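# Finish hanging a door with three robot arms

## Task

Using any number of the three arms, whose feet sit in the scene frame at arm1 (-0.34, +0.63, +0.79) m facing -88 deg, arm2 (+0.16, +0.61, +0.76) m facing -96 deg and arm3 (+0.57, -0.36, +0.73) m facing +179 deg (angles counter-clockwise from +x), complete the door that currently hangs on only one hinge pin. It is done when both hinge pins are fully seated and every block is well away from the door, with everything staying that way after the grippers have released and the arms have withdrawn, not held in place by a robot.

## Robot and tools

Robots: three identical i2rt Big YAM arms named arm1, arm2 and arm3. Each has six joints, a two-finger gripper and one wrist camera. With joints 1 and 6 at 0 and the hand level and pointing forward, the camera rides on top of the hand looking toward the fingertips. Reach is roughly 1.0 m from the joint 1 axis. Joints move at different speeds, so the hand can sweep a wide path between postures.

Frame: one shared scene frame, origin on the floor, +z up. Foot positions and headings are given in the task. The hand point is midway between the fingertips; the hand's z axis runs along the fingers and the fingers close along its y axis. Poses are never printed for the feet.

execute_actions: argument "actions" is a list holding exactly one action or nothing (empty returns state and images only). An action is an object keyed by robot name; each robot gets {"joints": {...}}. Each joint value is an absolute target, not an offset, per robot, named individually: joint1_rad (-2.879 to 2.879, rotation about the foot, positive counter-clockwise seen from above, 0 points along the foot's heading), joint2_rad (0 to 3.141, shoulder; 0 is upper arm back and roughly level, increasing lifts it up then forward), joint3_rad (0 to 3.019, elbow; 0 folded, increasing opens), joint4_rad (-1.692 to 1.57, hand pitch, positive tips fingers up), joint5_rad (-1.57 to 1.57, sideways hand swing, positive to the arm's right), joint6_rad (-2.094 to 2.094, hand roll, positive clockwise viewed from behind the hand), all in radians, and gripper_m (0 to 0.093, fingertip gap in metres). Done-tolerances: 0.045, 0.14, 0.09, 0.055, 0.03, 0.035 rad and 0.003 m. All motions in the action start together and may finish at different times; one action lasts at most 15 s. Joints or robots left out may keep pushing toward older targets. Unknown keys or out-of-range values reject the whole call and nothing moves. Optional "cameras": list of arm1_cam_wrist, arm2_cam_wrist, arm3_cam_wrist or "all"; omitted/null/["all"] gives all, [] gives none. The "pictures" line lists image order.

wait: {"seconds": 0 to 10}; commands nothing, the scene keeps running, returns state and images.

zoom_image: {"camera": name, "region": [x0, y0, x1, y1]} in pixels of that camera's latest full image, top-left is (0,0), at most 504x504. Cameras are 616x616 fisheye.

finished_scene: {"scene": 1 or 2}; ends the scene irreversibly after the last command is held and reports success. Sending a reply with no tool call ends all remaining scenes. The next scene's task arrives in this result; after resuming from a summary, start with an empty execute_actions.

Result lines: joint_positions (radians and gripper metres); joint torques in arm joint order, with per-arm offset, scale and noise, nonzero even in free air, so friction can mask or mimic a load. joint_status tells how each commanded motion ended: off_target (stopped short, may still push), contact_stop or time_out (target dropped, holds where it stopped; after time_out a joint may keep a target at most 0.375, 0.375, 0.113, 0.225, 0.075, 0.3 rad away and keep pushing, listed in on_its_own), not_followed (a built-in self/arm-clearance check withheld arm targets; gripper targets still run; withheld targets may be retried on later actions until they pass). "joint command not followed" with a "cause:" line marks this. on_its_own lists what the call didn't command; "held at" is the target held, not the position. To relieve a pushing joint, command its reported position. Tiny target changes may not move a joint. A loaded joint sinks over time.

Hazards: the arms do not stop on contact and can push hard. Robot-to-robot hard pressing fails and ends the run; a hard hit may too; the clearance check can be late and ignores fingers, gripper housings and wrist cameras. Nothing reports robots touching. Objects touching robots are fine. Knocking anything out of the work area fails. Loose objects may occasionally get nudged. Sustained loads heat motors: MOTOR HOT at 85 °C, and at 100 °C an OVER-TEMPERATURE FAULT drops that arm (joint_status shows limit_stop_at_motor_heat; resend targets). Heat accumulates while you think; the robot holds the last command during thinking. If any call reports a stop, later execute_actions, wait and finished_scene calls in the same reply are skipped. Robots act independently and don't wait for one another.

Each tool is called after "Call:" as name(argument=value, ...) on one line, values as JSON.

## Session

Call:
execute_actions(actions=[])

Scene clock: 0.00 s.
Joint torques (N m, as the arm reports them, + toward a larger angle): no reading
Motor temperatures (°C, as the motors report them): arm1=[26 23 26 25 27 26] | arm2=[25 26 28 25 26 27] | arm3=[23 26 25 26 25 26]
arm1.joint_positions: joint1_rad=-0.052 joint2_rad=+0.291 joint3_rad=+1.370 joint4_rad=-1.360 joint5_rad=+0.151 joint6_rad=+0.726 gripper_m=+0.094
arm1.joint_status: not commanded
arm1.hand: x=-0.3748 y=+0.5339 z=+1.3673 quat_wxyz=(-0.518, -0.750, -0.280, +0.302) (m; scene frame)
arm2.joint_positions: joint1_rad=-0.188 joint2_rad=+0.508 joint3_rad=+1.521 joint4_rad=-1.271 joint5_rad=+0.266 joint6_rad=+0.675 gripper_m=+0.095
arm2.joint_status: not commanded
arm2.hand: x=+0.0688 y=+0.4754 z=+1.4000 quat_wxyz=(-0.445, -0.774, -0.151, +0.424) (m; scene frame)
arm3.joint_positions: joint1_rad=-0.511 joint2_rad=+0.604 joint3_rad=+1.554 joint4_rad=-1.143 joint5_rad=+0.023 joint6_rad=+0.404 gripper_m=+0.094
arm3.joint_status: not commanded
arm3.hand: x=+0.3888 y=-0.2475 z=+1.3919 quat_wxyz=(-0.048, +0.687, -0.353, -0.634) (m; scene frame)
pictures: arm1_cam_wrist, arm2_cam_wrist, arm3_cam_wrist
Images, in order (width x height): arm1_cam_wrist 616x616, arm2_cam_wrist 616x616, arm3_cam_wrist 616x616.

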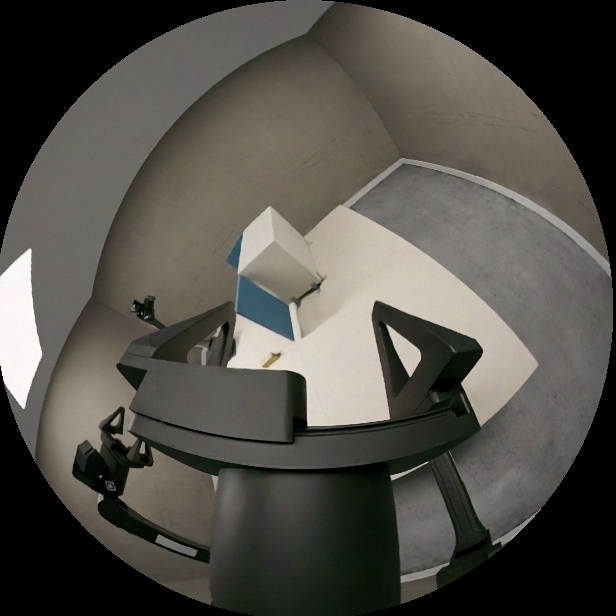

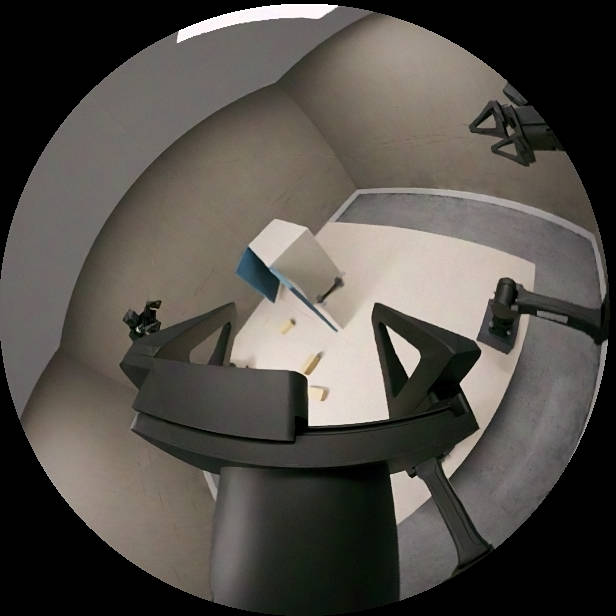

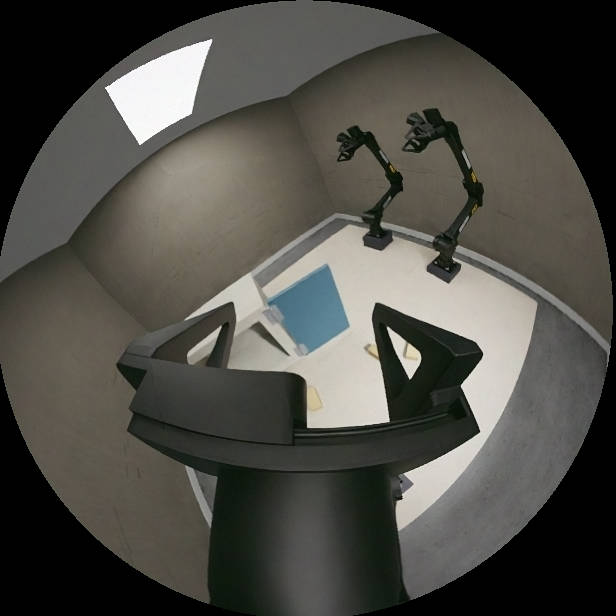

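Call:
zoom_image(camera="arm3_cam_wrist", region=[170, 240, 450, 430])

Call:
zoom_image(camera="arm2_cam_wrist", region=[210, 200, 410, 410])

Call:
zoom_image(camera="arm1_cam_wrist", region=[200, 190, 400, 390])

Region (170, 240, 450, 430) of arm3_cam_wrist's 616x616 image, scaled by 1.800, with more detail than that image has; it fills the top 342 rows of this view, and the rest is white.

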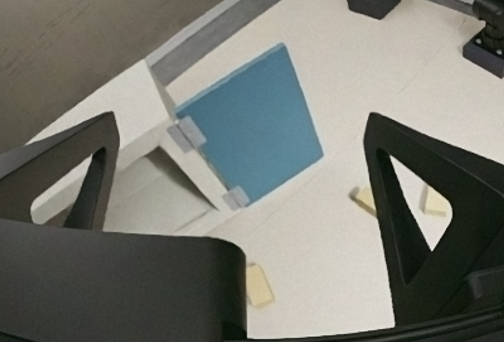

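Region (210, 200, 410, 410) of arm2_cam_wrist's 616x616 image, scaled by 2.400, with more detail than that image has; it fills the left 480 columns of this view, and the rest is white.

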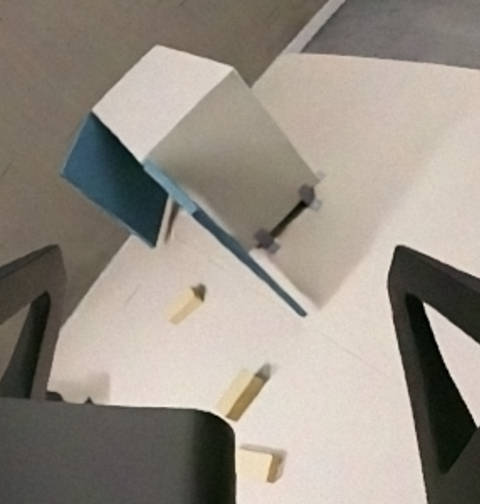

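Region (200, 190, 400, 390) of arm1_cam_wrist's 616x616 image, scaled by 2.520, with more detail than that image has.

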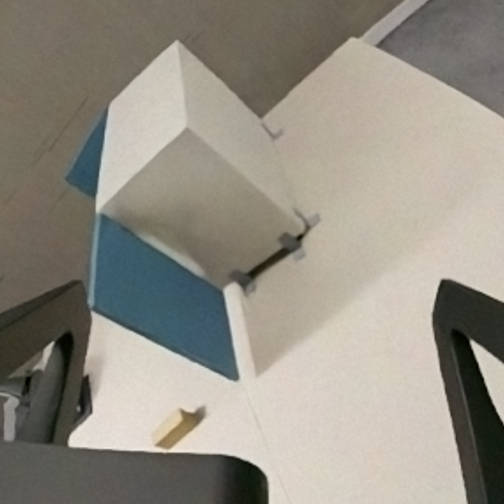

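Call:
execute_actions(actions=[{"arm1":{"joints":{"joint1_rad":0,"joint2_rad":0.9,"joint3_rad":1.0,"joint4_rad":-0.9,"joint5_rad":0,"joint6_rad":0}},"arm2":{"joints":{"joint1_rad":0,"joint2_rad":1.3,"joint3_rad":1.5,"joint4_rad":-1.3,"joint5_rad":0,"joint6_rad":0}},"arm3":{"joints":{"joint1_rad":-0.3,"joint2_rad":0.6,"joint3_rad":0.9,"joint4_rad":-1.0,"joint5_rad":0,"joint6_rad":0}}}])

Scene clock: 35.37 s.
Joint torques (N m, as the arm reports them, + toward a larger angle): arm1=[ 0.26 -5.74 11.49  1.86 -0.27 -0.2 ] | arm2=[  0.32 -10.22  12.45   0.36  -0.11  -0.02] | arm3=[ 0.93 -0.66  9.74  1.99 -0.26 -0.02]
Motor temperatures (°C, as the motors report them): arm1=[26 24 29 25 27 26] | arm2=[25 26 30 25 26 27] | arm3=[23 26 30 26 25 26]
arm1.joint_positions: joint1_rad=-0.004 joint2_rad=+0.906 joint3_rad=+0.970 joint4_rad=-0.919 joint5_rad=+0.002 joint6_rad=+0.015 gripper_m=+0.094
arm1.joint_status: all done
arm1.hand: x=-0.3336 y=+0.2443 z=+1.1023 quat_wxyz=(-0.253, -0.658, -0.668, +0.239) (m; scene frame)
arm2.joint_positions: joint1_rad=-0.009 joint2_rad=+1.309 joint3_rad=+1.481 joint4_rad=-1.282 joint5_rad=+0.003 joint6_rad=+0.009 gripper_m=+0.095
arm2.joint_status: all done
arm2.hand: x=+0.1034 y=+0.1398 z=+1.1239 quat_wxyz=(-0.155, -0.731, -0.642, +0.170) (m; scene frame)
arm3.joint_positions: joint1_rad=-0.311 joint2_rad=+0.607 joint3_rad=+0.896 joint4_rad=-1.014 joint5_rad=+0.003 joint6_rad=+0.008 gripper_m=+0.094
arm3.joint_status: all done
arm3.hand: x=+0.2864 y=-0.2603 z=+1.0752 quat_wxyz=(-0.067, +0.899, -0.153, -0.405) (m; scene frame)
pictures: arm1_cam_wrist, arm2_cam_wrist, arm3_cam_wrist
Images, in order (width x height): arm1_cam_wrist 616x616, arm2_cam_wrist 616x616, arm3_cam_wrist 616x616.

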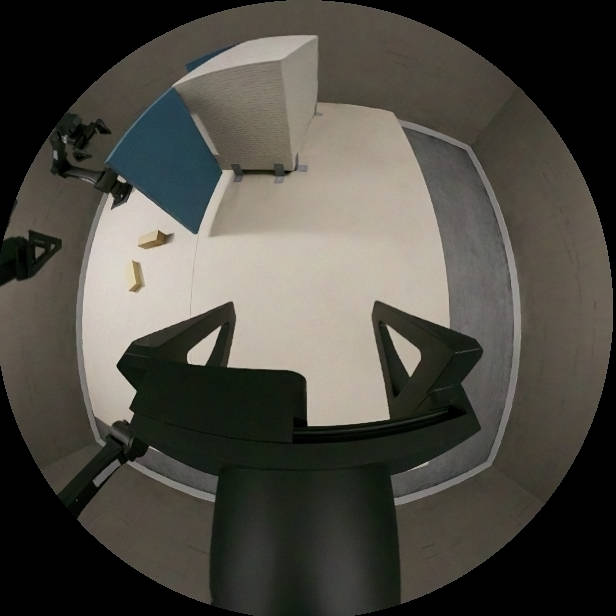

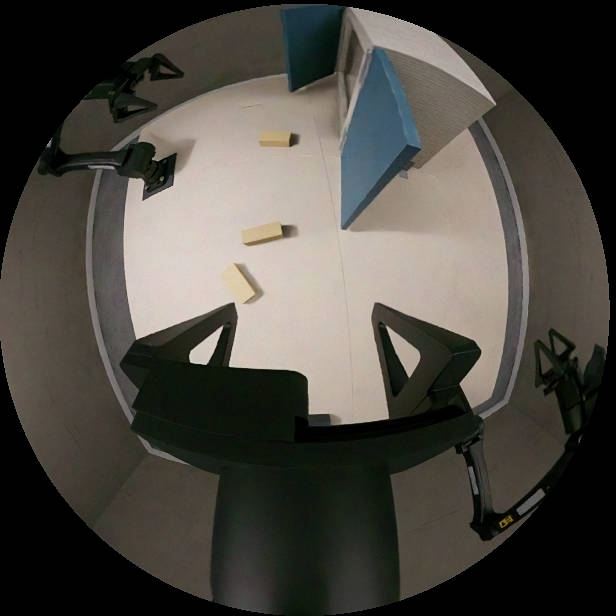

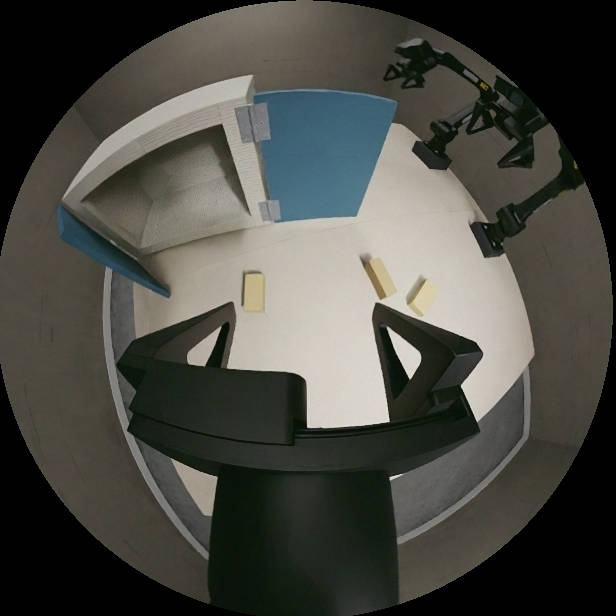

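Call:
zoom_image(camera="arm3_cam_wrist", region=[200, 70, 400, 250])

Call:
zoom_image(camera="arm1_cam_wrist", region=[170, 30, 350, 250])

Call:
zoom_image(camera="arm2_cam_wrist", region=[260, 0, 510, 250])

Call:
zoom_image(camera="arm3_cam_wrist", region=[40, 130, 290, 320])

Region (200, 70, 400, 250) of arm3_cam_wrist's 616x616 image, scaled by 2.520, with more detail than that image has; it fills the top 454 rows of this view, and the rest is white.

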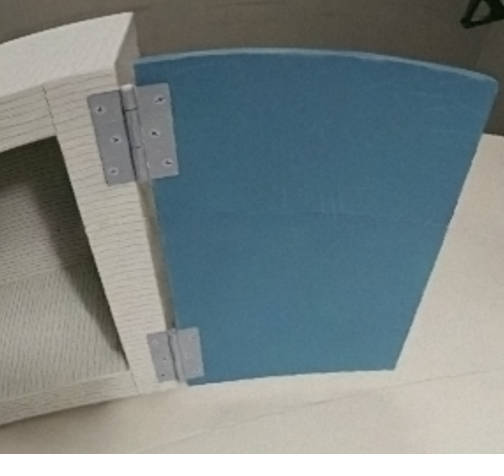

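Region (170, 30, 350, 250) of arm1_cam_wrist's 616x616 image, scaled by 2.291, with more detail than that image has; it fills the left 412 columns of this view, and the rest is white.

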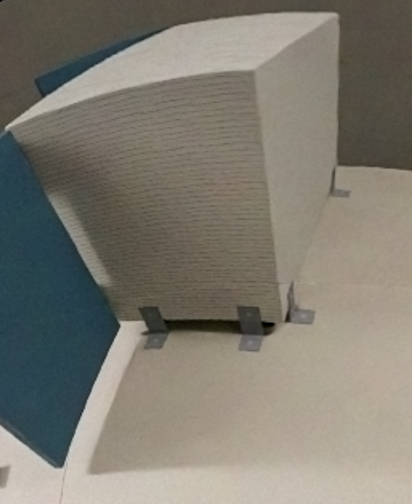

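Region (260, 0, 510, 250) of arm2_cam_wrist's 616x616 image, scaled by 2.016, with more detail than that image has.

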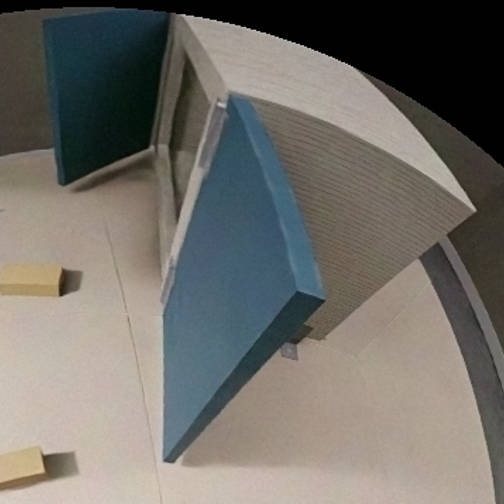

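Region (40, 130, 290, 320) of arm3_cam_wrist's 616x616 image, scaled by 2.016, with more detail than that image has; it fills the top 383 rows of this view, and the rest is white.

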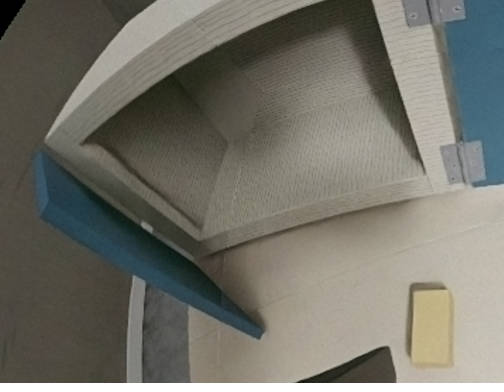

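Call:
execute_actions(actions=[{"arm3":{"joints":{"joint1_rad":0.3,"joint2_rad":0.7,"joint3_rad":0.55,"joint4_rad":0.1}}}], cameras=["arm3_cam_wrist"])

Scene clock: 139.93 s.
Joint torques (N m, as the arm reports them, + toward a larger angle): arm1=[ 0.21 -5.51 11.49  1.92 -0.26 -0.2 ] | arm2=[  0.5  -10.04  12.31   0.39  -0.1    0.02] | arm3=[ 0.96 -2.76 10.87  2.51 -0.27  0.  ]
Motor temperatures (°C, as the motors report them): arm1=[26 24 39 25 27 26] | arm2=[25 28 36 25 26 27] | arm3=[23 26 35 26 25 26]
arm1.joint_positions: joint1_rad=-0.004 joint2_rad=+0.906 joint3_rad=+0.970 joint4_rad=-0.919 joint5_rad=+0.002 joint6_rad=+0.015 gripper_m=+0.094
arm1.joint_status: not commanded
arm1.hand: x=-0.3336 y=+0.2443 z=+1.1023 quat_wxyz=(-0.253, -0.658, -0.668, +0.239) (m; scene frame)
arm2.joint_positions: joint1_rad=-0.009 joint2_rad=+1.309 joint3_rad=+1.481 joint4_rad=-1.282 joint5_rad=+0.003 joint6_rad=+0.009 gripper_m=+0.095
arm2.joint_status: not commanded
arm2.hand: x=+0.1034 y=+0.1398 z=+1.1239 quat_wxyz=(-0.155, -0.731, -0.642, +0.170) (m; scene frame)
arm3.joint_positions: joint1_rad=+0.290 joint2_rad=+0.708 joint3_rad=+0.542 joint4_rad=+0.078 joint5_rad=+0.002 joint6_rad=+0.007 gripper_m=+0.094
arm3.joint_status: all done
arm3.hand: x=+0.1845 y=-0.4653 z=+1.0704 quat_wxyz=(+0.093, +0.731, +0.098, -0.669) (m; scene frame)
pictures: arm3_cam_wrist
Images, in order (width x height): arm3_cam_wrist 616x616.

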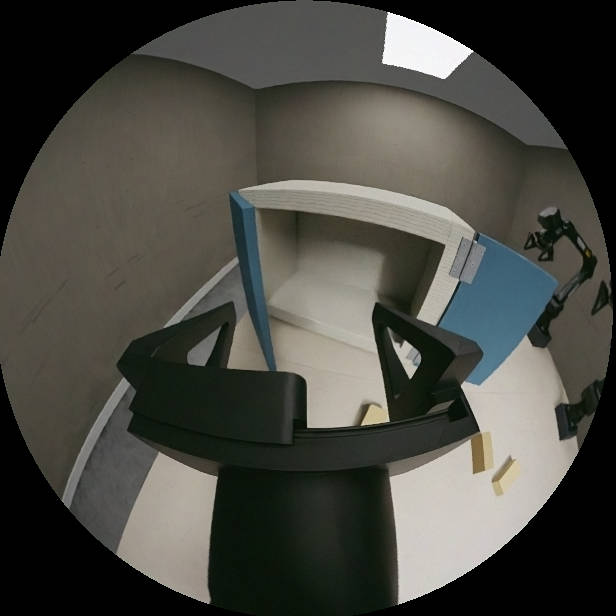

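Call:
zoom_image(camera="arm3_cam_wrist", region=[200, 160, 340, 380])

Call:
zoom_image(camera="arm3_cam_wrist", region=[380, 200, 560, 400])

Region (200, 160, 340, 380) of arm3_cam_wrist's 616x616 image, scaled by 2.291, with more detail than that image has; it fills the left 321 columns of this view, and the rest is white.

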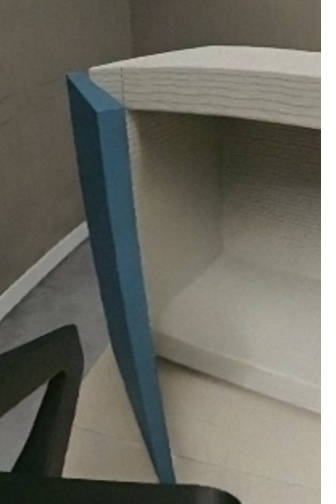

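Region (380, 200, 560, 400) of arm3_cam_wrist's 616x616 image, scaled by 2.520, with more detail than that image has; it fills the left 454 columns of this view, and the rest is white.

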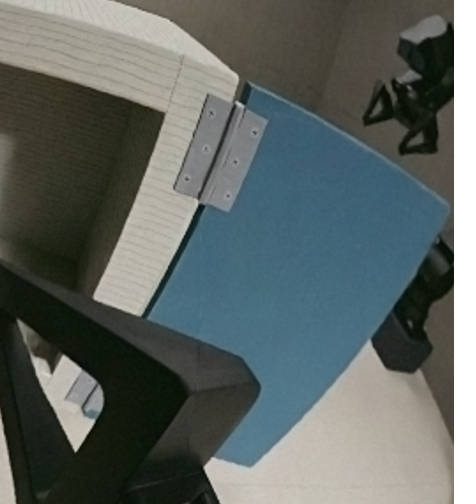

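Call:
execute_actions(actions=[{"arm3":{"joints":{"joint1_rad":0.1,"joint2_rad":1.1,"joint3_rad":0.75,"joint4_rad":0.2,"joint5_rad":-0.8}}}], cameras=["arm3_cam_wrist"])

Scene clock: 147.90 s.
Joint torques (N m, as the arm reports them, + toward a larger angle): arm1=[ 0.05 -5.36 11.49  1.89 -0.26 -0.2 ] | arm2=[  0.11 -10.2   12.35   0.36  -0.11   0.  ] | arm3=[-0.25 -6.71 12.29  2.32 -0.41 -0.02]
Motor temperatures (°C, as the motors report them): arm1=[26 24 39 25 27 26] | arm2=[25 28 36 25 26 27] | arm3=[23 26 36 27 25 26]
arm1.joint_positions: joint1_rad=-0.004 joint2_rad=+0.906 joint3_rad=+0.970 joint4_rad=-0.919 joint5_rad=+0.002 joint6_rad=+0.015 gripper_m=+0.094
arm1.joint_status: not commanded
arm1.hand: x=-0.3336 y=+0.2443 z=+1.1023 quat_wxyz=(-0.253, -0.658, -0.668, +0.239) (m; scene frame)
arm2.joint_positions: joint1_rad=-0.009 joint2_rad=+1.309 joint3_rad=+1.481 joint4_rad=-1.282 joint5_rad=+0.003 joint6_rad=+0.009 gripper_m=+0.095
arm2.joint_status: not commanded
arm2.hand: x=+0.1034 y=+0.1398 z=+1.1239 quat_wxyz=(-0.155, -0.731, -0.642, +0.170) (m; scene frame)
arm3.joint_positions: joint1_rad=+0.104 joint2_rad=+1.108 joint3_rad=+0.715 joint4_rad=+0.187 joint5_rad=-0.796 joint6_rad=+0.006 gripper_m=+0.094
arm3.joint_status: all done
arm3.hand: x=+0.1258 y=-0.5196 z=+1.0404 quat_wxyz=(+0.327, +0.705, +0.274, -0.567) (m; scene frame)
pictures: arm3_cam_wrist
Images, in order (width x height): arm3_cam_wrist 616x616.

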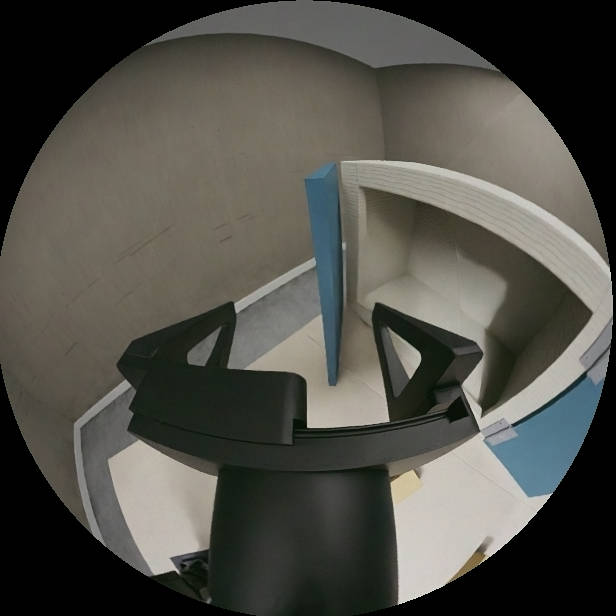

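Call:
zoom_image(camera="arm3_cam_wrist", region=[290, 140, 400, 340])

Call:
zoom_image(camera="arm3_cam_wrist", region=[460, 320, 616, 480])

Region (290, 140, 400, 340) of arm3_cam_wrist's 616x616 image, scaled by 2.520, with more detail than that image has; it fills the left 277 columns of this view, and the rest is white.

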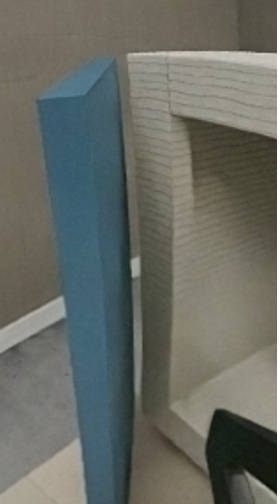

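Region (460, 320, 616, 480) of arm3_cam_wrist's 616x616 image, scaled by 3.150, with more detail than that image has; it fills the left 491 columns of this view, and the rest is white.

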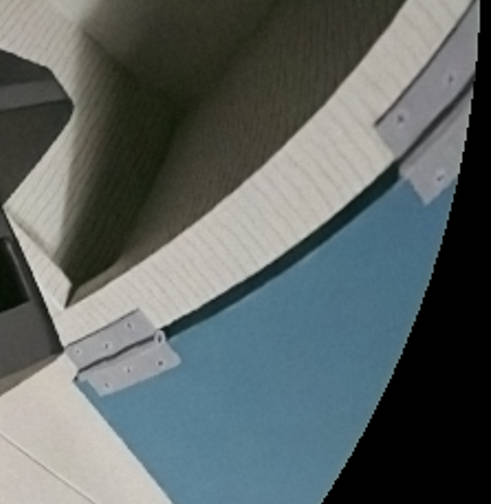

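Call:
execute_actions(actions=[{"arm2":{"joints":{"joint2_rad":1.1,"joint3_rad":1.1,"joint4_rad":-1.3}},"arm3":{"joints":{"joint1_rad":-0.35,"joint2_rad":1.2,"joint3_rad":0.8,"joint4_rad":0.2,"joint5_rad":0}}}], cameras=["arm2_cam_wrist","arm3_cam_wrist"])

Scene clock: 159.63 s.
Joint torques (N m, as the arm reports them, + toward a larger angle): arm1=[ 0.22 -5.5  11.51  1.9  -0.27 -0.2 ] | arm2=[ 0.26 -6.4  11.33  0.13 -0.13  0.04] | arm3=[ 0.22 -7.03 13.29  2.28  0.04 -0.03]
Motor temperatures (°C, as the motors report them): arm1=[26 24 39 25 27 26] | arm2=[25 28 36 25 26 27] | arm3=[23 27 38 27 25 26]
arm1.joint_positions: joint1_rad=-0.004 joint2_rad=+0.906 joint3_rad=+0.970 joint4_rad=-0.919 joint5_rad=+0.002 joint6_rad=+0.015 gripper_m=+0.094
arm1.joint_status: not commanded
arm1.hand: x=-0.3336 y=+0.2443 z=+1.1023 quat_wxyz=(-0.253, -0.658, -0.668, +0.239) (m; scene frame)
arm2.joint_positions: joint1_rad=-0.009 joint2_rad=+1.101 joint3_rad=+1.092 joint4_rad=-1.284 joint5_rad=+0.003 joint6_rad=+0.009 gripper_m=+0.095
arm2.joint_status: all done
arm2.hand: x=+0.1176 y=+0.2531 z=+1.0239 quat_wxyz=(-0.096, -0.744, -0.654, +0.104) (m; scene frame)
arm3.joint_positions: joint1_rad=-0.350 joint2_rad=+1.201 joint3_rad=+0.753 joint4_rad=+0.187 joint5_rad=-0.004 joint6_rad=+0.006 gripper_m=+0.094
arm3.joint_status: all done
arm3.hand: x=+0.0746 y=-0.1682 z=+1.0062 quat_wxyz=(-0.108, +0.780, -0.145, -0.600) (m; scene frame)
pictures: arm2_cam_wrist, arm3_cam_wrist
Images, in order (width x height): arm2_cam_wrist 616x616, arm3_cam_wrist 616x616.

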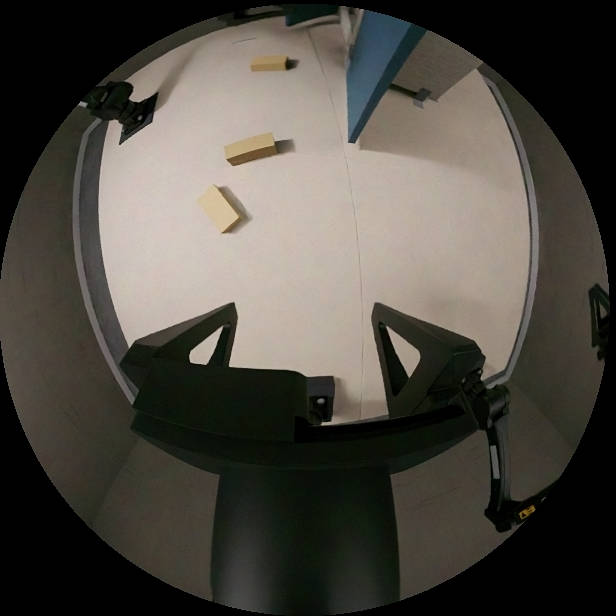

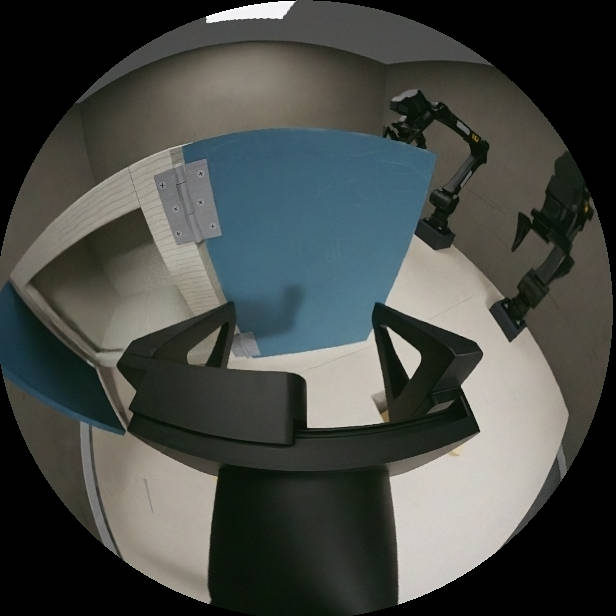

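Call:
zoom_image(camera="arm3_cam_wrist", region=[100, 440, 220, 540])

Call:
zoom_image(camera="arm3_cam_wrist", region=[140, 140, 280, 370])

Call:
zoom_image(camera="arm2_cam_wrist", region=[200, 0, 450, 160])

Region (100, 440, 220, 540) of arm3_cam_wrist's 616x616 image, scaled by 4.200, with more detail than that image has.

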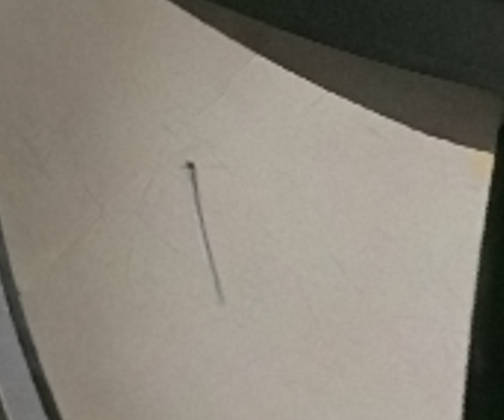

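Region (140, 140, 280, 370) of arm3_cam_wrist's 616x616 image, scaled by 2.191, with more detail than that image has; it fills the left 307 columns of this view, and the rest is white.

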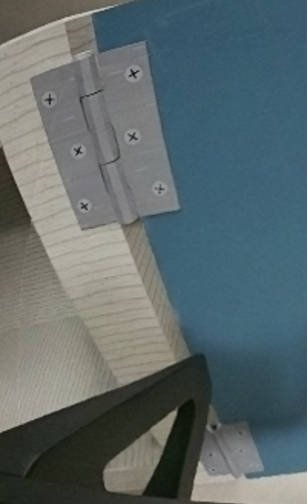

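Region (200, 0, 450, 160) of arm2_cam_wrist's 616x616 image, scaled by 2.016, with more detail than that image has; it fills the top 323 rows of this view, and the rest is white.

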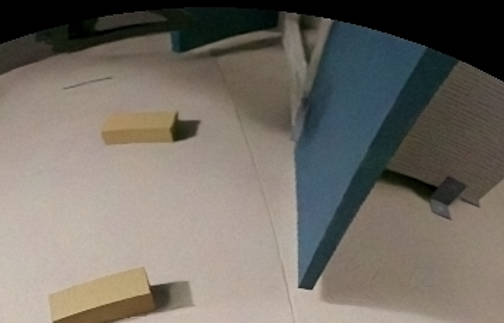

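Call:
execute_actions(actions=[{"arm3":{"joints":{"joint1_rad":0.43,"joint2_rad":1.2,"joint3_rad":1.088,"joint4_rad":-1.2,"joint6_rad":0.41,"gripper_m":0.05}}}], cameras=["arm3_cam_wrist"])

Call:
execute_actions(actions=[{"arm3":{"joints":{"joint2_rad":1.458,"joint3_rad":1.11}}}], cameras=["arm3_cam_wrist"])

Scene clock: 198.30 s.
Joint torques (N m, as the arm reports them, + toward a larger angle): arm1=[ 0.26 -5.51 11.5   1.88 -0.27 -0.21] | arm2=[ 0.14 -6.16 11.22  0.28 -0.11  0.03] | arm3=[ 0.97 -6.72 11.4   0.37 -0.08  0.13]
Motor temperatures (°C, as the motors report them): arm1=[26 24 40 25 27 26] | arm2=[25 27 36 25 26 27] | arm3=[23 27 43 27 25 26]
arm1.joint_positions: joint1_rad=-0.004 joint2_rad=+0.906 joint3_rad=+0.970 joint4_rad=-0.919 joint5_rad=+0.002 joint6_rad=+0.015 gripper_m=+0.094
arm1.joint_status: not commanded
arm1.hand: x=-0.3336 y=+0.2443 z=+1.1023 quat_wxyz=(-0.253, -0.658, -0.668, +0.239) (m; scene frame)
arm2.joint_positions: joint1_rad=-0.009 joint2_rad=+1.101 joint3_rad=+1.092 joint4_rad=-1.284 joint5_rad=+0.003 joint6_rad=+0.009 gripper_m=+0.095
arm2.joint_status: not commanded
arm2.hand: x=+0.1176 y=+0.2531 z=+1.0239 quat_wxyz=(-0.096, -0.744, -0.654, +0.104) (m; scene frame)
arm3.joint_positions: joint1_rad=+0.424 joint2_rad=+1.202 joint3_rad=+1.060 joint4_rad=-1.189 joint5_rad=-0.001 joint6_rad=+0.402 gripper_m=+0.050
arm3.joint_status: all done
arm3.hand: x=+0.2164 y=-0.5100 z=+0.9421 quat_wxyz=(+0.047, +0.993, +0.003, -0.110) (m; scene frame)
pictures: arm3_cam_wrist
Images, in order (width x height): arm3_cam_wrist 616x616.

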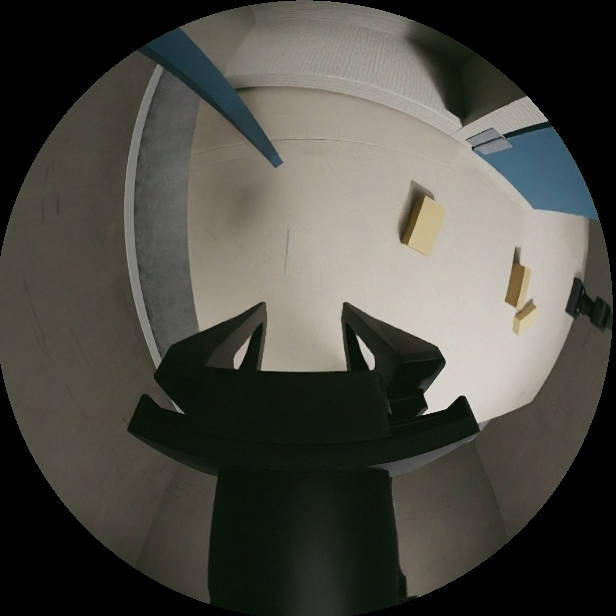

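Scene clock: 199.30 s.
Joint torques (N m, as the arm reports them, + toward a larger angle): arm1=[ 0.14 -5.48 11.56  1.88 -0.26 -0.2 ] | arm2=[-0.09 -6.43 11.15  0.16 -0.12  0.02] | arm3=[  0.78 -10.7   11.22   0.04  -0.08   0.13]
Motor temperatures (°C, as the motors report them): arm1=[26 24 40 25 27 26] | arm2=[25 27 36 25 26 27] | arm3=[23 27 43 27 25 26]
arm1.joint_positions: joint1_rad=-0.004 joint2_rad=+0.906 joint3_rad=+0.970 joint4_rad=-0.919 joint5_rad=+0.002 joint6_rad=+0.015 gripper_m=+0.094
arm1.joint_status: not commanded
arm1.hand: x=-0.3336 y=+0.2443 z=+1.1023 quat_wxyz=(-0.253, -0.658, -0.668, +0.239) (m; scene frame)
arm2.joint_positions: joint1_rad=-0.009 joint2_rad=+1.101 joint3_rad=+1.092 joint4_rad=-1.284 joint5_rad=+0.003 joint6_rad=+0.009 gripper_m=+0.095
arm2.joint_status: not commanded
arm2.hand: x=+0.1176 y=+0.2531 z=+1.0239 quat_wxyz=(-0.096, -0.744, -0.654, +0.104) (m; scene frame)
arm3.joint_positions: joint1_rad=+0.424 joint2_rad=+1.472 joint3_rad=+1.071 joint4_rad=-1.190 joint5_rad=-0.001 joint6_rad=+0.403 gripper_m=+0.050
arm3.joint_status: all done
arm3.hand: x=+0.2036 y=-0.5154 z=+0.8459 quat_wxyz=(-0.004, +1.000, +0.003, +0.009) (m; scene frame)
pictures: arm3_cam_wrist
Images, in order (width x height): arm3_cam_wrist 616x616.

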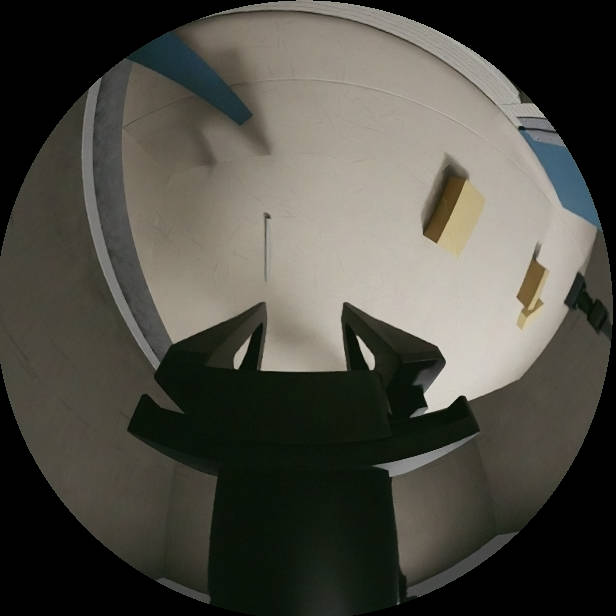

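Call:
execute_actions(actions=[{"arm3":{"joints":{"joint1_rad":0.48,"joint2_rad":1.59,"joint3_rad":1.07,"joint4_rad":-1.06,"joint6_rad":0.46,"gripper_m":0.035}}}], cameras=["arm3_cam_wrist"])

Scene clock: 222.23 s.
Joint torques (N m, as the arm reports them, + toward a larger angle): arm1=[ 0.1  -5.45 11.49  1.89 -0.27 -0.2 ] | arm2=[ 0.18 -6.37 11.23  0.23 -0.1   0.02] | arm3=[  0.52 -10.91   7.83   0.92  -0.07   0.12]
Motor temperatures (°C, as the motors report them): arm1=[26 24 41 25 27 26] | arm2=[25 27 36 25 26 27] | arm3=[23 28 41 26 25 26]
arm1.joint_positions: joint1_rad=-0.004 joint2_rad=+0.906 joint3_rad=+0.970 joint4_rad=-0.919 joint5_rad=+0.002 joint6_rad=+0.015 gripper_m=+0.094
arm1.joint_status: not commanded
arm1.hand: x=-0.3336 y=+0.2443 z=+1.1023 quat_wxyz=(-0.253, -0.658, -0.668, +0.239) (m; scene frame)
arm2.joint_positions: joint1_rad=-0.009 joint2_rad=+1.101 joint3_rad=+1.092 joint4_rad=-1.284 joint5_rad=+0.003 joint6_rad=+0.009 gripper_m=+0.095
arm2.joint_status: not commanded
arm2.hand: x=+0.1176 y=+0.2531 z=+1.0239 quat_wxyz=(-0.096, -0.744, -0.654, +0.104) (m; scene frame)
arm3.joint_positions: joint1_rad=+0.473 joint2_rad=+1.596 joint3_rad=+1.067 joint4_rad=-1.072 joint5_rad=-0.001 joint6_rad=+0.452 gripper_m=+0.035
arm3.joint_status: all done
arm3.hand: x=+0.1913 y=-0.5433 z=+0.7958 quat_wxyz=(-0.007, +1.000, +0.003, +0.013) (m; scene frame)
pictures: arm3_cam_wrist
Images, in order (width x height): arm3_cam_wrist 616x616.

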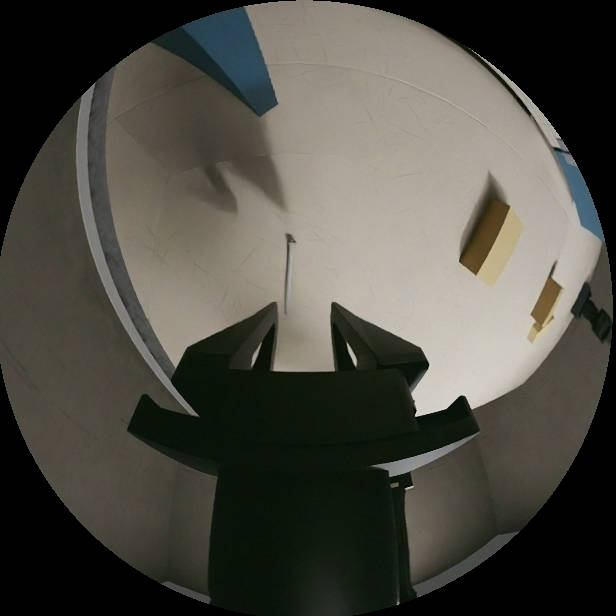

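Call:
execute_actions(actions=[{"arm3":{"joints":{"joint1_rad":0.515,"joint2_rad":1.68,"joint3_rad":1.02,"joint4_rad":-0.93,"joint6_rad":0.49,"gripper_m":0.03}}}], cameras=["arm3_cam_wrist"])

Scene clock: 228.57 s.
Joint torques (N m, as the arm reports them, + toward a larger angle): arm1=[ 0.18 -5.51 11.49  1.9  -0.25 -0.2 ] | arm2=[ 0.17 -6.66 11.24  0.14 -0.13 -0.02] | arm3=[  0.89 -11.39   7.03   0.77  -0.07   0.13]
Motor temperatures (°C, as the motors report them): arm1=[26 24 41 25 27 26] | arm2=[25 27 36 25 26 27] | arm3=[23 29 40 26 25 26]
arm1.joint_positions: joint1_rad=-0.004 joint2_rad=+0.906 joint3_rad=+0.970 joint4_rad=-0.919 joint5_rad=+0.002 joint6_rad=+0.015 gripper_m=+0.094
arm1.joint_status: not commanded
arm1.hand: x=-0.3336 y=+0.2443 z=+1.1023 quat_wxyz=(-0.253, -0.658, -0.668, +0.239) (m; scene frame)
arm2.joint_positions: joint1_rad=-0.009 joint2_rad=+1.101 joint3_rad=+1.092 joint4_rad=-1.284 joint5_rad=+0.003 joint6_rad=+0.009 gripper_m=+0.095
arm2.joint_status: not commanded
arm2.hand: x=+0.1176 y=+0.2531 z=+1.0239 quat_wxyz=(-0.096, -0.744, -0.654, +0.104) (m; scene frame)
arm3.joint_positions: joint1_rad=+0.505 joint2_rad=+1.683 joint3_rad=+1.017 joint4_rad=-0.942 joint5_rad=-0.001 joint6_rad=+0.482 gripper_m=+0.030
arm3.joint_status: all done
arm3.hand: x=+0.1964 y=-0.5560 z=+0.7445 quat_wxyz=(-0.009, +1.000, +0.004, +0.016) (m; scene frame)
pictures: arm3_cam_wrist
Images, in order (width x height): arm3_cam_wrist 616x616.

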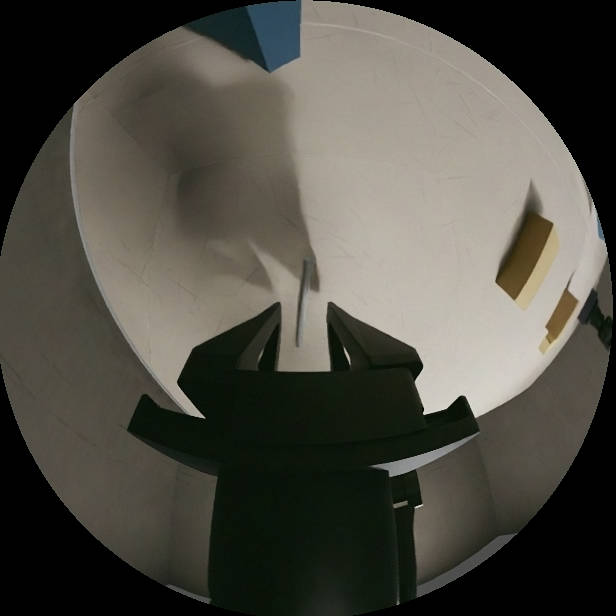

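Call:
execute_actions(actions=[{"arm3":{"joints":{"joint2_rad":1.725,"joint3_rad":1.0,"joint4_rad":-0.87}}}], cameras=["arm3_cam_wrist"])

Scene clock: 232.67 s.
Joint torques (N m, as the arm reports them, + toward a larger angle): arm1=[ 0.13 -5.3  11.54  1.89 -0.27 -0.2 ] | arm2=[ 0.19 -6.41 11.32  0.23 -0.1   0.02] | arm3=[ 1.33 -9.8   6.39  0.82 -0.08  0.12]
Motor temperatures (°C, as the motors report them): arm1=[26 24 41 25 27 26] | arm2=[25 27 36 25 26 27] | arm3=[23 29 39 26 25 26]
arm1.joint_positions: joint1_rad=-0.004 joint2_rad=+0.906 joint3_rad=+0.970 joint4_rad=-0.919 joint5_rad=+0.002 joint6_rad=+0.015 gripper_m=+0.094
arm1.joint_status: not commanded
arm1.hand: x=-0.3336 y=+0.2443 z=+1.1023 quat_wxyz=(-0.253, -0.658, -0.668, +0.239) (m; scene frame)
arm2.joint_positions: joint1_rad=-0.009 joint2_rad=+1.101 joint3_rad=+1.092 joint4_rad=-1.284 joint5_rad=+0.003 joint6_rad=+0.009 gripper_m=+0.095
arm2.joint_status: not commanded
arm2.hand: x=+0.1176 y=+0.2531 z=+1.0239 quat_wxyz=(-0.096, -0.744, -0.654, +0.104) (m; scene frame)
arm3.joint_positions: joint1_rad=+0.505 joint2_rad=+1.706 joint3_rad=+1.005 joint4_rad=-0.882 joint5_rad=+0.000 joint6_rad=+0.483 gripper_m=+0.030
arm3.joint_status: all done
arm3.hand: x=+0.1910 y=-0.5588 z=+0.7312 quat_wxyz=(-0.003, +1.000, +0.003, +0.005) (m; scene frame)
pictures: arm3_cam_wrist
Images, in order (width x height): arm3_cam_wrist 616x616.

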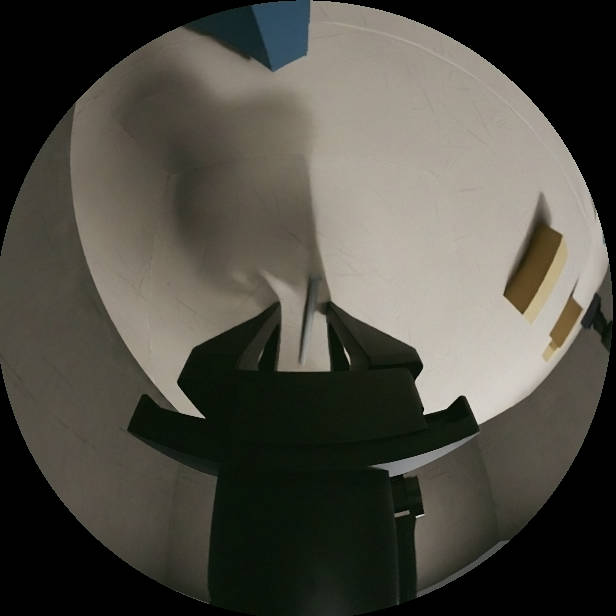

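Likely touching the table at ~0.73. Close.

Call:
execute_actions(actions=[{"arm3":{"joints":{"joint2_rad":1.71,"gripper_m":0.0}}}], cameras=[])

Call:
execute_actions(actions=[{"arm3":{"joints":{"joint2_rad":1.5,"joint3_rad":1.07,"joint4_rad":-0.9,"joint6_rad":0.0}}}], cameras=["arm3_cam_wrist"])

Scene clock: 237.73 s.
Joint torques (N m, as the arm reports them, + toward a larger angle): arm1=[ 0.16 -5.57 11.49  1.88 -0.25 -0.19] | arm2=[ 0.29 -6.15 11.23  0.3  -0.12  0.  ] | arm3=[  1.05 -10.8    6.39   0.8   -0.05   0.11]
Motor temperatures (°C, as the motors report them): arm1=[26 24 41 25 27 26] | arm2=[25 27 36 25 26 27] | arm3=[23 29 38 26 25 26]
arm1.joint_positions: joint1_rad=-0.004 joint2_rad=+0.906 joint3_rad=+0.970 joint4_rad=-0.919 joint5_rad=+0.002 joint6_rad=+0.015 gripper_m=+0.094
arm1.joint_status: not commanded
arm1.hand: x=-0.3336 y=+0.2443 z=+1.1023 quat_wxyz=(-0.253, -0.658, -0.668, +0.239) (m; scene frame)
arm2.joint_positions: joint1_rad=-0.009 joint2_rad=+1.101 joint3_rad=+1.092 joint4_rad=-1.284 joint5_rad=+0.003 joint6_rad=+0.009 gripper_m=+0.095
arm2.joint_status: not commanded
arm2.hand: x=+0.1176 y=+0.2531 z=+1.0239 quat_wxyz=(-0.096, -0.744, -0.654, +0.104) (m; scene frame)
arm3.joint_positions: joint1_rad=+0.505 joint2_rad=+1.706 joint3_rad=+1.005 joint4_rad=-0.880 joint5_rad=-0.001 joint6_rad=+0.483 gripper_m=+0.002
arm3.joint_status: all done
arm3.hand: x=+0.1907 y=-0.5590 z=+0.7312 quat_wxyz=(-0.002, +1.000, +0.003, +0.005) (m; scene frame)
pictures: none
No camera images: the call's "cameras" was empty. Leave "cameras" out to get every camera's image.

Scene clock: 239.23 s.
Joint torques (N m, as the arm reports them, + toward a larger angle): arm1=[ 0.05 -5.27 11.5   1.86 -0.26 -0.2 ] | arm2=[-0.04 -5.95 11.19  0.23 -0.1   0.04] | arm3=[ 1.02 -9.13 10.76  0.57 -0.08 -0.03]
Motor temperatures (°C, as the motors report them): arm1=[26 24 42 25 27 26] | arm2=[25 27 37 25 26 27] | arm3=[23 29 38 26 25 26]
arm1.joint_positions: joint1_rad=-0.004 joint2_rad=+0.906 joint3_rad=+0.970 joint4_rad=-0.919 joint5_rad=+0.002 joint6_rad=+0.015 gripper_m=+0.094
arm1.joint_status: not commanded
arm1.hand: x=-0.3336 y=+0.2443 z=+1.1023 quat_wxyz=(-0.253, -0.658, -0.668, +0.239) (m; scene frame)
arm2.joint_positions: joint1_rad=-0.009 joint2_rad=+1.101 joint3_rad=+1.092 joint4_rad=-1.284 joint5_rad=+0.003 joint6_rad=+0.009 gripper_m=+0.095
arm2.joint_status: not commanded
arm2.hand: x=+0.1176 y=+0.2531 z=+1.0239 quat_wxyz=(-0.096, -0.744, -0.654, +0.104) (m; scene frame)
arm3.joint_positions: joint1_rad=+0.505 joint2_rad=+1.488 joint3_rad=+1.041 joint4_rad=-0.892 joint5_rad=-0.001 joint6_rad=+0.008 gripper_m=+0.002
arm3.joint_status: all done
arm3.hand: x=+0.1647 y=-0.5730 z=+0.8356 quat_wxyz=(+0.028, +0.965, +0.237, -0.112) (m; scene frame)
pictures: arm3_cam_wrist
Images, in order (width x height): arm3_cam_wrist 616x616.

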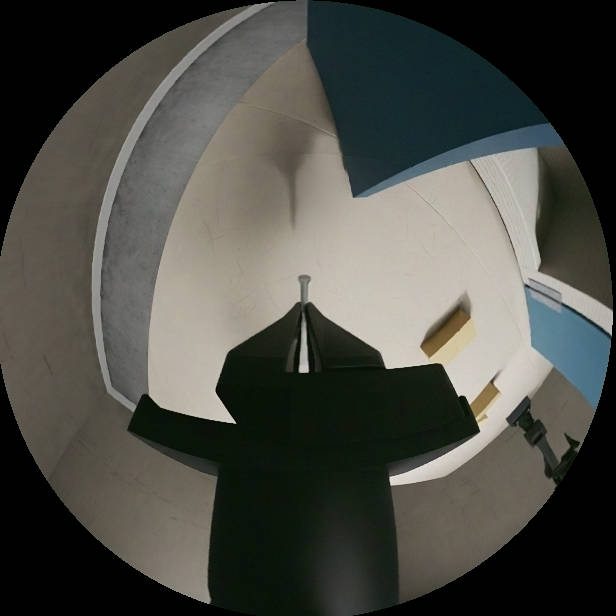

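Call:
execute_actions(actions=[{"arm3":{"joints":{"joint1_rad":-0.185,"joint2_rad":1.2,"joint3_rad":0.75}},"arm2":{"joints":{"joint2_rad":0.6,"joint3_rad":1.0}}}], cameras=[])

Call:
execute_actions(actions=[{"arm3":{"joints":{"joint4_rad":0.75,"joint2_rad":1.4,"joint3_rad":0.66}}}], cameras=["arm3_cam_wrist"])

Scene clock: 255.00 s.
Joint torques (N m, as the arm reports them, + toward a larger angle): arm1=[ 0.1  -5.54 11.5   1.88 -0.25 -0.21] | arm2=[ 0.04  0.24 11.52  0.73 -0.1  -0.02] | arm3=[-0.6  -6.18  8.11  0.43 -0.11 -0.01]
Motor temperatures (°C, as the motors report them): arm1=[26 24 42 25 27 26] | arm2=[25 27 37 25 26 27] | arm3=[23 29 40 26 25 26]
arm1.joint_positions: joint1_rad=-0.004 joint2_rad=+0.906 joint3_rad=+0.970 joint4_rad=-0.919 joint5_rad=+0.002 joint6_rad=+0.015 gripper_m=+0.094
arm1.joint_status: not commanded
arm1.hand: x=-0.3336 y=+0.2443 z=+1.1023 quat_wxyz=(-0.253, -0.658, -0.668, +0.239) (m; scene frame)
arm2.joint_positions: joint1_rad=-0.009 joint2_rad=+0.594 joint3_rad=+0.988 joint4_rad=-1.284 joint5_rad=+0.003 joint6_rad=+0.009 gripper_m=+0.095
arm2.joint_status: all done
arm2.hand: x=+0.1296 y=+0.3599 z=+1.1184 quat_wxyz=(-0.226, -0.708, -0.621, +0.249) (m; scene frame)
arm3.joint_positions: joint1_rad=-0.177 joint2_rad=+1.203 joint3_rad=+0.752 joint4_rad=-0.892 joint5_rad=-0.001 joint6_rad=+0.006 gripper_m=+0.002
arm3.joint_status: all done
arm3.hand: x=+0.2282 y=-0.2902 z=+0.8294 quat_wxyz=(-0.011, +0.989, -0.099, -0.113) (m; scene frame)
pictures: none
No camera images: the call's "cameras" was empty. Leave "cameras" out to get every camera's image.

Scene clock: 256.87 s.
Joint torques (N m, as the arm reports them, + toward a larger angle): arm1=[ 0.25 -5.4  11.47  1.86 -0.26 -0.2 ] | arm2=[-0.1   0.89 11.5   0.78 -0.12  0.04] | arm3=[-0.23 -9.3   8.6   2.52 -0.1  -0.02]
Motor temperatures (°C, as the motors report them): arm1=[26 24 42 25 27 26] | arm2=[25 27 37 25 26 27] | arm3=[23 28 39 26 25 26]
arm1.joint_positions: joint1_rad=-0.004 joint2_rad=+0.906 joint3_rad=+0.970 joint4_rad=-0.919 joint5_rad=+0.002 joint6_rad=+0.015 gripper_m=+0.094
arm1.joint_status: not commanded
arm1.hand: x=-0.3336 y=+0.2443 z=+1.1023 quat_wxyz=(-0.253, -0.658, -0.668, +0.239) (m; scene frame)
arm2.joint_positions: joint1_rad=-0.009 joint2_rad=+0.594 joint3_rad=+0.988 joint4_rad=-1.284 joint5_rad=+0.003 joint6_rad=+0.009 gripper_m=+0.095
arm2.joint_status: not commanded
arm2.hand: x=+0.1296 y=+0.3599 z=+1.1184 quat_wxyz=(-0.226, -0.708, -0.621, +0.249) (m; scene frame)
arm3.joint_positions: joint1_rad=-0.177 joint2_rad=+1.409 joint3_rad=+0.650 joint4_rad=+0.727 joint5_rad=-0.001 joint6_rad=+0.006 gripper_m=+0.002
arm3.joint_status: all done
arm3.hand: x=+0.0293 y=-0.2514 z=+0.9717 quat_wxyz=(-0.065, +0.714, -0.071, -0.693) (m; scene frame)
pictures: arm3_cam_wrist
Images, in order (width x height): arm3_cam_wrist 616x616.

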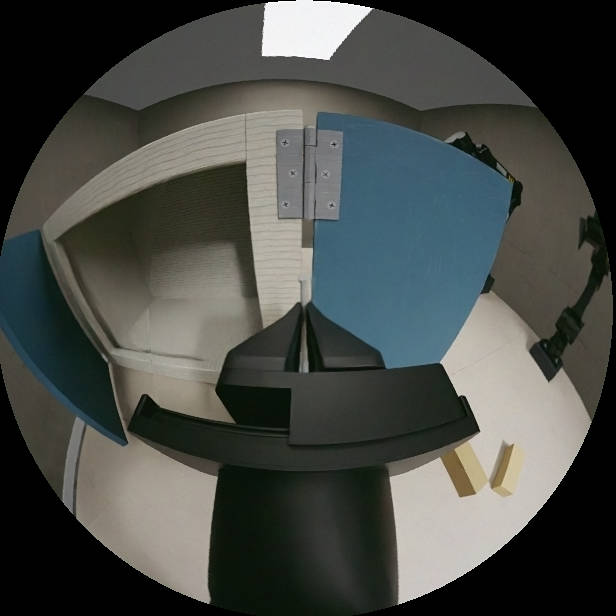

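Call:
zoom_image(camera="arm3_cam_wrist", region=[250, 100, 370, 320])

Region (250, 100, 370, 320) of arm3_cam_wrist's 616x616 image, scaled by 2.291, with more detail than that image has; it fills the left 275 columns of this view, and the rest is white.

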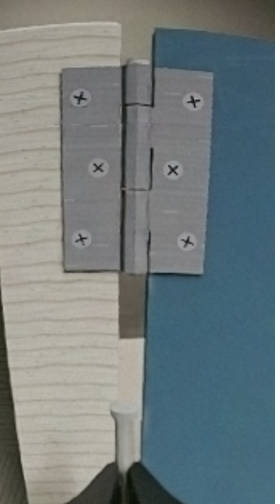

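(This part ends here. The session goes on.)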